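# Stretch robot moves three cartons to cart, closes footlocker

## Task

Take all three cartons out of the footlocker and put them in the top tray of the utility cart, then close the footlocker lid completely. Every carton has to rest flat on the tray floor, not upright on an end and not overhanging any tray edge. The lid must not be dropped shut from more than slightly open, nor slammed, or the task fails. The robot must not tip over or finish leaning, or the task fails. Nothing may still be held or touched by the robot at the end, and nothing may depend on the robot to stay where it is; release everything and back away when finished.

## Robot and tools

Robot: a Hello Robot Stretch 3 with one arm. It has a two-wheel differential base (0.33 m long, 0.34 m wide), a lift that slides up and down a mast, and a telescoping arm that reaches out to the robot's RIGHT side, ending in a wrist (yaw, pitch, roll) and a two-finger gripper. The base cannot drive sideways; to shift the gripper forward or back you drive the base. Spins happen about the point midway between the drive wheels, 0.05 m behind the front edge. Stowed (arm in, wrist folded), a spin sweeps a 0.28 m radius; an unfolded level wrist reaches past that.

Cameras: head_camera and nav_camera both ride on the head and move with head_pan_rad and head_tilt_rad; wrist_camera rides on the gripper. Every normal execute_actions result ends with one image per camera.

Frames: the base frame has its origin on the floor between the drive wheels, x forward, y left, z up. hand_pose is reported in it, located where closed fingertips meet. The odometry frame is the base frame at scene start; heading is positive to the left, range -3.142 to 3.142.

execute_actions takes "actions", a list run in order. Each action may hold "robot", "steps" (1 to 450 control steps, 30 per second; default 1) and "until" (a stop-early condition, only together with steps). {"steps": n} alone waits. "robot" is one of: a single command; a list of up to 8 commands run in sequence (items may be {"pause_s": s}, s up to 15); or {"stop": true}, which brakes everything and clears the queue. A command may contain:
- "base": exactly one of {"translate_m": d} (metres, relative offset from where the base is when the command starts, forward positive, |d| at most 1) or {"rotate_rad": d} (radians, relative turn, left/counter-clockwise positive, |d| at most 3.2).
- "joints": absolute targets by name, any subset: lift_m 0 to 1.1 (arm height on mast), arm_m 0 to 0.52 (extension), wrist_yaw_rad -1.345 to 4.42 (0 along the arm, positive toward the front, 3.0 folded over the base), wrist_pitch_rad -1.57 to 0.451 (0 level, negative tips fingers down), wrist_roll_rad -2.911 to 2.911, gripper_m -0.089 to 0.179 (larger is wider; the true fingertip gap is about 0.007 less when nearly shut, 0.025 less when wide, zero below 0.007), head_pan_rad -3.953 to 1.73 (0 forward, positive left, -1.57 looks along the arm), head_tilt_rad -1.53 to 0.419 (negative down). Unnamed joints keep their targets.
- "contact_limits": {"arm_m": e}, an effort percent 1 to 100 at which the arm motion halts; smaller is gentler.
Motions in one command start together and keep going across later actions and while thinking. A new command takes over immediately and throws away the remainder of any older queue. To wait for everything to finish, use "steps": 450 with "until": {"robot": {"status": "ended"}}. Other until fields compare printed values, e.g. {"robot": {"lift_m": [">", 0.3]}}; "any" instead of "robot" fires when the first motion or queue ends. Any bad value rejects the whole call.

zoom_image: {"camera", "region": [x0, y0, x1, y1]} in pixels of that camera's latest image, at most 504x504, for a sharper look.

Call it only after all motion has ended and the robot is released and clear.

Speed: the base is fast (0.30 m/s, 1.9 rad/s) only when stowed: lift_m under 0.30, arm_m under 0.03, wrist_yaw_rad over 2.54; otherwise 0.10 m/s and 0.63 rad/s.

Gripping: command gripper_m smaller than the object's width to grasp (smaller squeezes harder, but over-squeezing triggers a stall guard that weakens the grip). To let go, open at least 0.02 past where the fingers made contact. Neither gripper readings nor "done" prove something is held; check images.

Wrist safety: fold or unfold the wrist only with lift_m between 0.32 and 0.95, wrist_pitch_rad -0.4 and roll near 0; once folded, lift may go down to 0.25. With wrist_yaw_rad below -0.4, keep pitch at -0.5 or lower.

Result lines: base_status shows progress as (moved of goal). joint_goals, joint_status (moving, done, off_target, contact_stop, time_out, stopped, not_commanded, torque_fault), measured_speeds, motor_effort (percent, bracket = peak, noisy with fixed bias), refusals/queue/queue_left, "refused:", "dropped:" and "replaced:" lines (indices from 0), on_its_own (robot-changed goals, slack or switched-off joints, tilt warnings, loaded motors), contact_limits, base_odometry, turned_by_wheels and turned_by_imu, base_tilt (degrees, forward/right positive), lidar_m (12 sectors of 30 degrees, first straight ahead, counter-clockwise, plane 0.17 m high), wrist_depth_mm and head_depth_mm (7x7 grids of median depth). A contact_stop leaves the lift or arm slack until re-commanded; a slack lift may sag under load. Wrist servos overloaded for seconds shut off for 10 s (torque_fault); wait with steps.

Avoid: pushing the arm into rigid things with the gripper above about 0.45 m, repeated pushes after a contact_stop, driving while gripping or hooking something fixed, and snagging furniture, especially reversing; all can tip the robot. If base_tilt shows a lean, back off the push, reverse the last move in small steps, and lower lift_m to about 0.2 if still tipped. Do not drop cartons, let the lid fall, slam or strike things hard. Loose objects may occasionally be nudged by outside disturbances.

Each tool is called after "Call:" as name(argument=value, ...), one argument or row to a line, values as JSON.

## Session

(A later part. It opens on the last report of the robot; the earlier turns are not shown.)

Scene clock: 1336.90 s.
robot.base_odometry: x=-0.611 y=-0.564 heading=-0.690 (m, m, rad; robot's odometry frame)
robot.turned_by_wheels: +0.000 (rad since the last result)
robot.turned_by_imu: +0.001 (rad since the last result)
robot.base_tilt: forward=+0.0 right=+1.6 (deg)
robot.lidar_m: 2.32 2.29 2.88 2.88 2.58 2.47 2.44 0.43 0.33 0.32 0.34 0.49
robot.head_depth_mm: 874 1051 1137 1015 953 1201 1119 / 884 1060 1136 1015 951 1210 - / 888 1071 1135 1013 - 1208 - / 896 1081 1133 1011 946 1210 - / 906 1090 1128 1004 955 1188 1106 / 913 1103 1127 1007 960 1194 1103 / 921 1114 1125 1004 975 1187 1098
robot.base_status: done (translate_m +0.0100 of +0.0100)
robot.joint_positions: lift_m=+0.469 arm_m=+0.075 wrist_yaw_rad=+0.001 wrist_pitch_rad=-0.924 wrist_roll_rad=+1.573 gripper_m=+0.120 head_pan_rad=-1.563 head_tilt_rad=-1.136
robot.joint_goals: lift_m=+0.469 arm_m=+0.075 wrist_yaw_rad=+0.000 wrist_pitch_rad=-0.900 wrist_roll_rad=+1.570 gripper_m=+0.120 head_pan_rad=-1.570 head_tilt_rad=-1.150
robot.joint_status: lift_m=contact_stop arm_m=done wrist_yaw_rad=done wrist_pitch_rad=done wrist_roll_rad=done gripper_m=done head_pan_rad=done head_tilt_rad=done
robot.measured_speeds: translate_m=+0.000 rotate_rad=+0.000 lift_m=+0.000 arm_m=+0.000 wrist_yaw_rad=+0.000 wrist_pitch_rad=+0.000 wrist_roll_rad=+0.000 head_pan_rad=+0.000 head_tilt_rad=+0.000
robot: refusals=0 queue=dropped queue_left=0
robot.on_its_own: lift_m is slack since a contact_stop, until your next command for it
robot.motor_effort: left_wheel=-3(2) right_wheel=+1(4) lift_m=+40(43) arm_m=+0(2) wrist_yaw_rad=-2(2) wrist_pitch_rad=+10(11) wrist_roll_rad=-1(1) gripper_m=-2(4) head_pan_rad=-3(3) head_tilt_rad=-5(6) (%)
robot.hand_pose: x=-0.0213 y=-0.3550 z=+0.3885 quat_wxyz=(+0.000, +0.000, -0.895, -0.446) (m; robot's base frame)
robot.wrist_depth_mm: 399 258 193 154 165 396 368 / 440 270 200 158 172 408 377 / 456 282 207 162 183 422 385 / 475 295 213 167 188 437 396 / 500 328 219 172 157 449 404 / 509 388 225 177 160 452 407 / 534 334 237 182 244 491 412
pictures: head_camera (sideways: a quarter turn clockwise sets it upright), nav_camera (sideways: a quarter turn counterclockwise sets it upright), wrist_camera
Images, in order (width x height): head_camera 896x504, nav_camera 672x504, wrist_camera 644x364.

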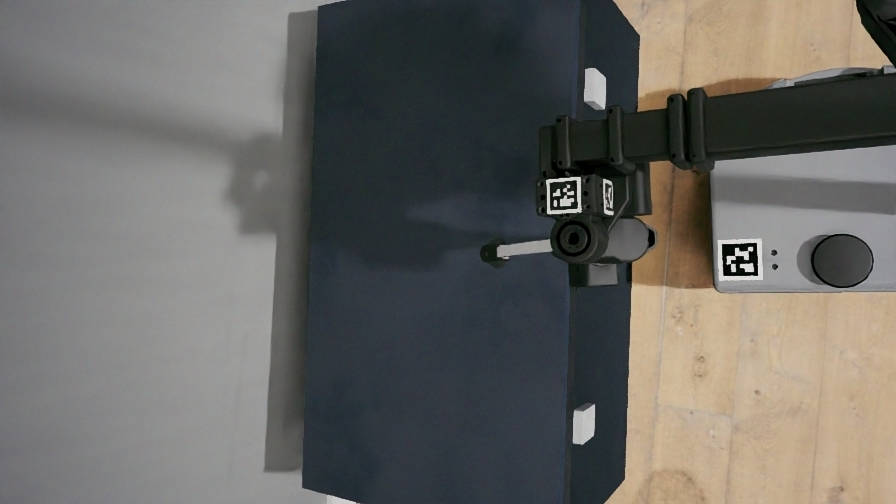

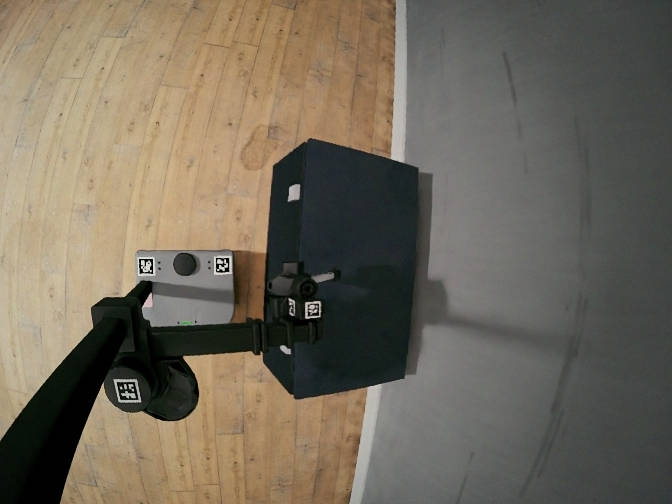

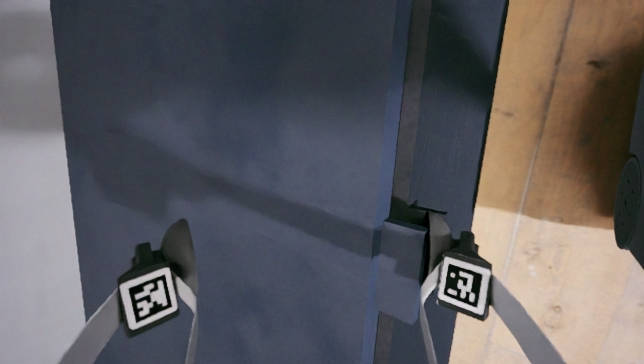

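Pad rests on the nub; slide out slowly.

Call:
execute_actions(
  actions=[
    {"robot":{"joints":{"arm_m":0.07,"lift_m":0.47}},"steps":40,"until":{"robot":{"status":"ended"}}},
    {"robot":{"joints":{"arm_m":0.065}},"steps":40,"until":{"robot":{"status":"ended"}}},
    {"robot":{"joints":{"arm_m":0.06}},"steps":40,"until":{"robot":{"status":"ended"}}},
    {"robot":{"joints":{"arm_m":0.055}},"steps":40,"until":{"robot":{"status":"ended"}}},
    {"robot":{"joints":{"arm_m":0.045}},"steps":40,"until":{"robot":{"status":"ended"}}},
  ],
)

Scene clock: 1346.03 s.
robot.base_odometry: x=-0.611 y=-0.564 heading=-0.690 (m, m, rad; robot's odometry frame)
robot.turned_by_wheels: +0.000 (rad since the last result)
robot.turned_by_imu: +0.001 (rad since the last result)
robot.base_tilt: forward=-0.1 right=+1.7 (deg)
robot.lidar_m: 2.32 2.29 2.89 2.87 2.58 2.47 2.44 0.43 0.33 0.32 0.34 0.49
robot.head_depth_mm: 878 1052 1141 1034 979 1199 1120 / 883 1062 1139 1031 966 1210 - / 888 1072 1133 1030 964 - - / 898 1085 1131 1026 951 1205 - / 902 1092 1133 1023 974 1197 1101 / 912 1099 1131 1023 969 1194 1099 / 918 1116 1131 1024 975 1187 1100
robot.base_status: done (translate_m +0.0100 of +0.0100)
robot.joint_positions: lift_m=+0.470 arm_m=+0.045 wrist_yaw_rad=+0.001 wrist_pitch_rad=-0.910 wrist_roll_rad=+1.573 gripper_m=+0.120 head_pan_rad=-1.563 head_tilt_rad=-1.137
robot.joint_goals: lift_m=+0.470 arm_m=+0.045 wrist_yaw_rad=+0.000 wrist_pitch_rad=-0.900 wrist_roll_rad=+1.570 gripper_m=+0.120 head_pan_rad=-1.570 head_tilt_rad=-1.150
robot.joint_status: lift_m=done arm_m=done wrist_yaw_rad=done wrist_pitch_rad=done wrist_roll_rad=done gripper_m=done head_pan_rad=done head_tilt_rad=done
robot.measured_speeds: translate_m=+0.000 rotate_rad=+0.000 lift_m=+0.000 arm_m=+0.000 wrist_yaw_rad=+0.000 wrist_pitch_rad=+0.000 wrist_roll_rad=+0.000 head_pan_rad=+0.000 head_tilt_rad=+0.000
robot: refusals=0 queue=done queue_left=0
robot.motor_effort: left_wheel=-3(2) right_wheel=+1(2) lift_m=+51(53) arm_m=-3(2) wrist_yaw_rad=-2(2) wrist_pitch_rad=+4(10) wrist_roll_rad=-1(1) gripper_m=+0(1) head_pan_rad=-3(3) head_tilt_rad=-5(4) (%)
robot.hand_pose: x=-0.0213 y=-0.3283 z=+0.3911 quat_wxyz=(+0.000, +0.000, -0.898, -0.440) (m; robot's base frame)
robot.wrist_depth_mm: 422 291 226 184 214 406 374 / 465 304 234 190 230 418 383 / 486 316 243 195 250 430 397 / 496 332 252 201 272 446 406 / 517 363 257 206 197 452 416 / 534 414 264 215 284 450 409 / 550 373 277 225 358 488 412
pictures: head_camera (sideways: a quarter turn clockwise sets it upright), nav_camera (sideways: a quarter turn counterclockwise sets it upright), wrist_camera
Images, in order (width x height): head_camera 896x504, nav_camera 672x504, wrist_camera 644x364.

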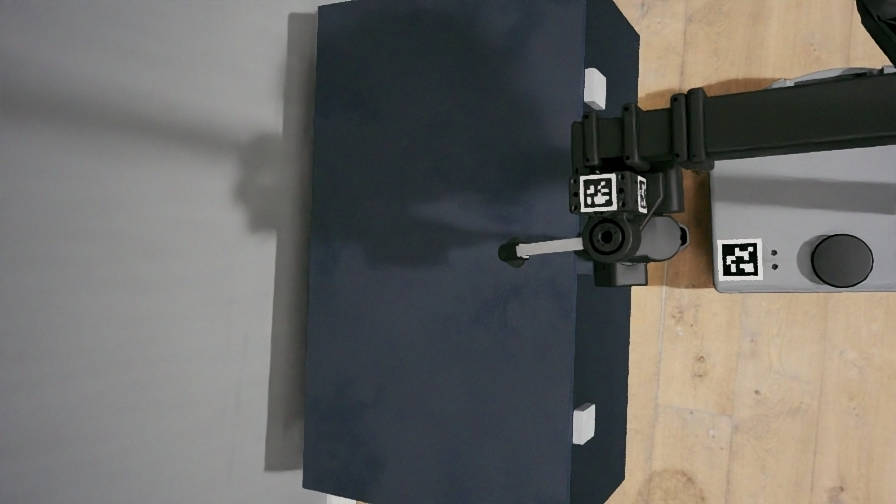

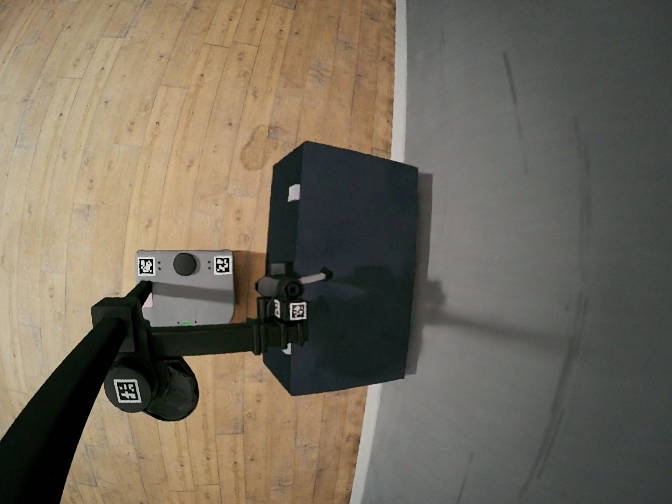

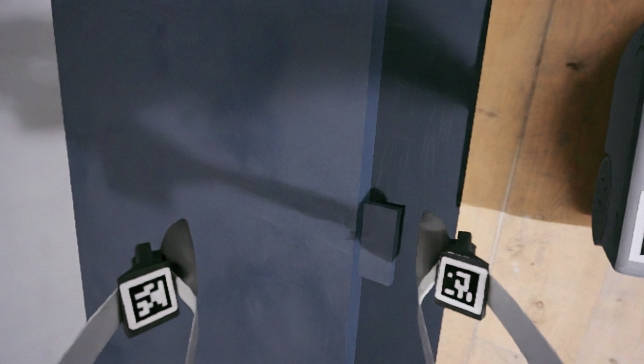

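Shut.

Call:
execute_actions(
  actions=[
    {"robot":{"joints":{"arm_m":0.0}},"steps":40,"until":{"robot":{"status":"ended"}}},
    {"robot":{"joints":{"lift_m":0.56}},"steps":60,"until":{"robot":{"status":"ended"}}},
  ],
)

Call:
finished_scene(
  scene=2,
)

Scene clock: 1354.37 s.
robot.base_odometry: x=-0.611 y=-0.564 heading=-0.690 (m, m, rad; robot's odometry frame)
robot.turned_by_wheels: +0.000 (rad since the last result)
robot.turned_by_imu: +0.001 (rad since the last result)
robot.base_tilt: forward=-0.1 right=+1.7 (deg)
robot.lidar_m: 2.33 2.30 2.89 2.88 2.58 2.47 2.43 0.43 0.33 0.32 0.34 0.49
robot.head_depth_mm: 876 1048 1137 1031 981 1197 1109 / 882 1062 1137 1033 957 - - / 889 1070 1137 1027 963 - - / 898 1084 1132 1027 964 - - / 905 1089 1129 1025 974 1191 1101 / 913 1101 1130 1023 972 1195 1103 / 918 1109 1132 1020 976 1186 1097
robot.base_status: done (translate_m +0.0100 of +0.0100)
robot.joint_positions: lift_m=+0.559 arm_m=+0.000 wrist_yaw_rad=+0.001 wrist_pitch_rad=-0.910 wrist_roll_rad=+1.573 gripper_m=+0.120 head_pan_rad=-1.563 head_tilt_rad=-1.137
robot.joint_goals: lift_m=+0.560 arm_m=+0.000 wrist_yaw_rad=+0.000 wrist_pitch_rad=-0.900 wrist_roll_rad=+1.570 gripper_m=+0.120 head_pan_rad=-1.570 head_tilt_rad=-1.150
robot.joint_status: lift_m=done arm_m=done wrist_yaw_rad=done wrist_pitch_rad=done wrist_roll_rad=done gripper_m=done head_pan_rad=done head_tilt_rad=done
robot.measured_speeds: translate_m=+0.000 rotate_rad=+0.000 lift_m=+0.000 arm_m=+0.000 wrist_yaw_rad=+0.000 wrist_pitch_rad=+0.000 wrist_roll_rad=+0.000 head_pan_rad=+0.000 head_tilt_rad=+0.000
robot: refusals=0 queue=done queue_left=0
robot.motor_effort: left_wheel=-3(3) right_wheel=+2(1) lift_m=+56(59) arm_m=-3(3) wrist_yaw_rad=-1(2) wrist_pitch_rad=+4(4) wrist_roll_rad=-1(1) gripper_m=+1(0) head_pan_rad=-3(3) head_tilt_rad=-6(6) (%)
robot.hand_pose: x=-0.0213 y=-0.2833 z=+0.4810 quat_wxyz=(+0.000, +0.000, -0.898, -0.440) (m; robot's base frame)
robot.wrist_depth_mm: 510 453 348 284 329 493 449 / 528 472 359 294 352 500 - / 541 488 372 303 382 515 - / 549 507 386 308 414 522 - / 561 623 397 321 401 534 476 / 589 649 407 330 431 526 472 / 592 578 433 348 548 570 486
pictures: head_camera (sideways: a quarter turn clockwise sets it upright), nav_camera (sideways: a quarter turn counterclockwise sets it upright), wrist_camera
Images, in order (width x height): head_camera 896x504, nav_camera 672x504, wrist_camera 644x364.

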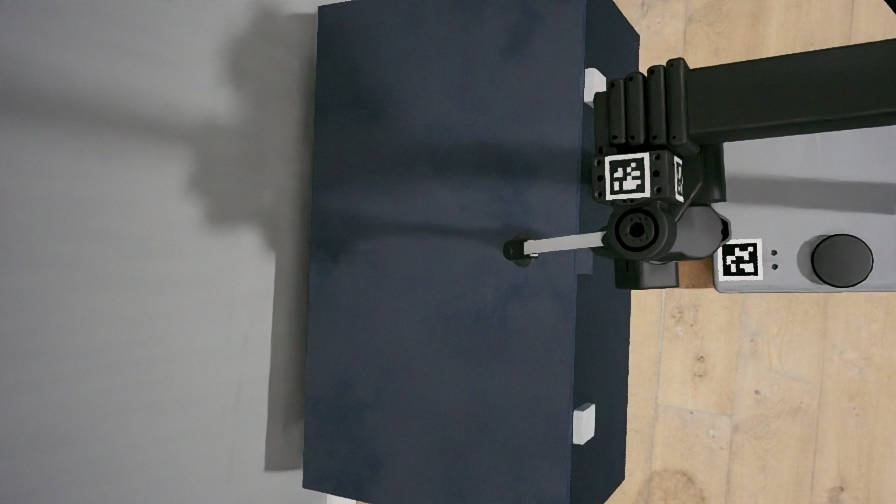

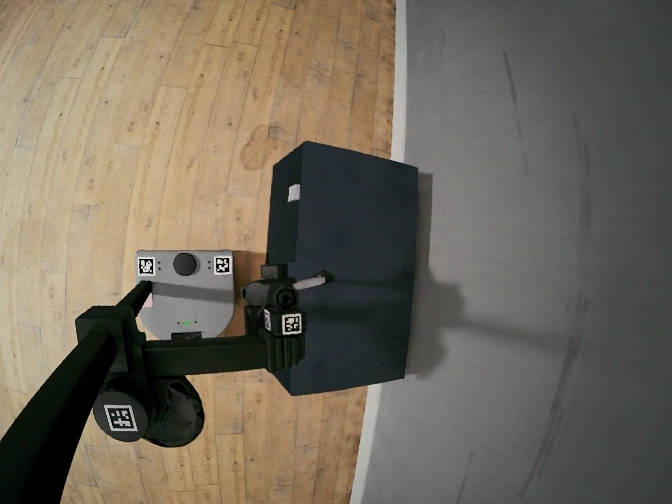

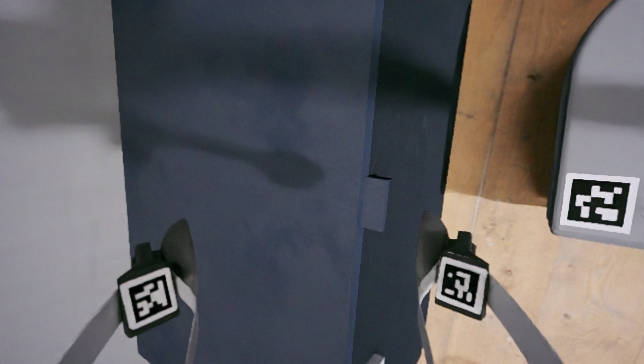

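The scene is finished: the task was done.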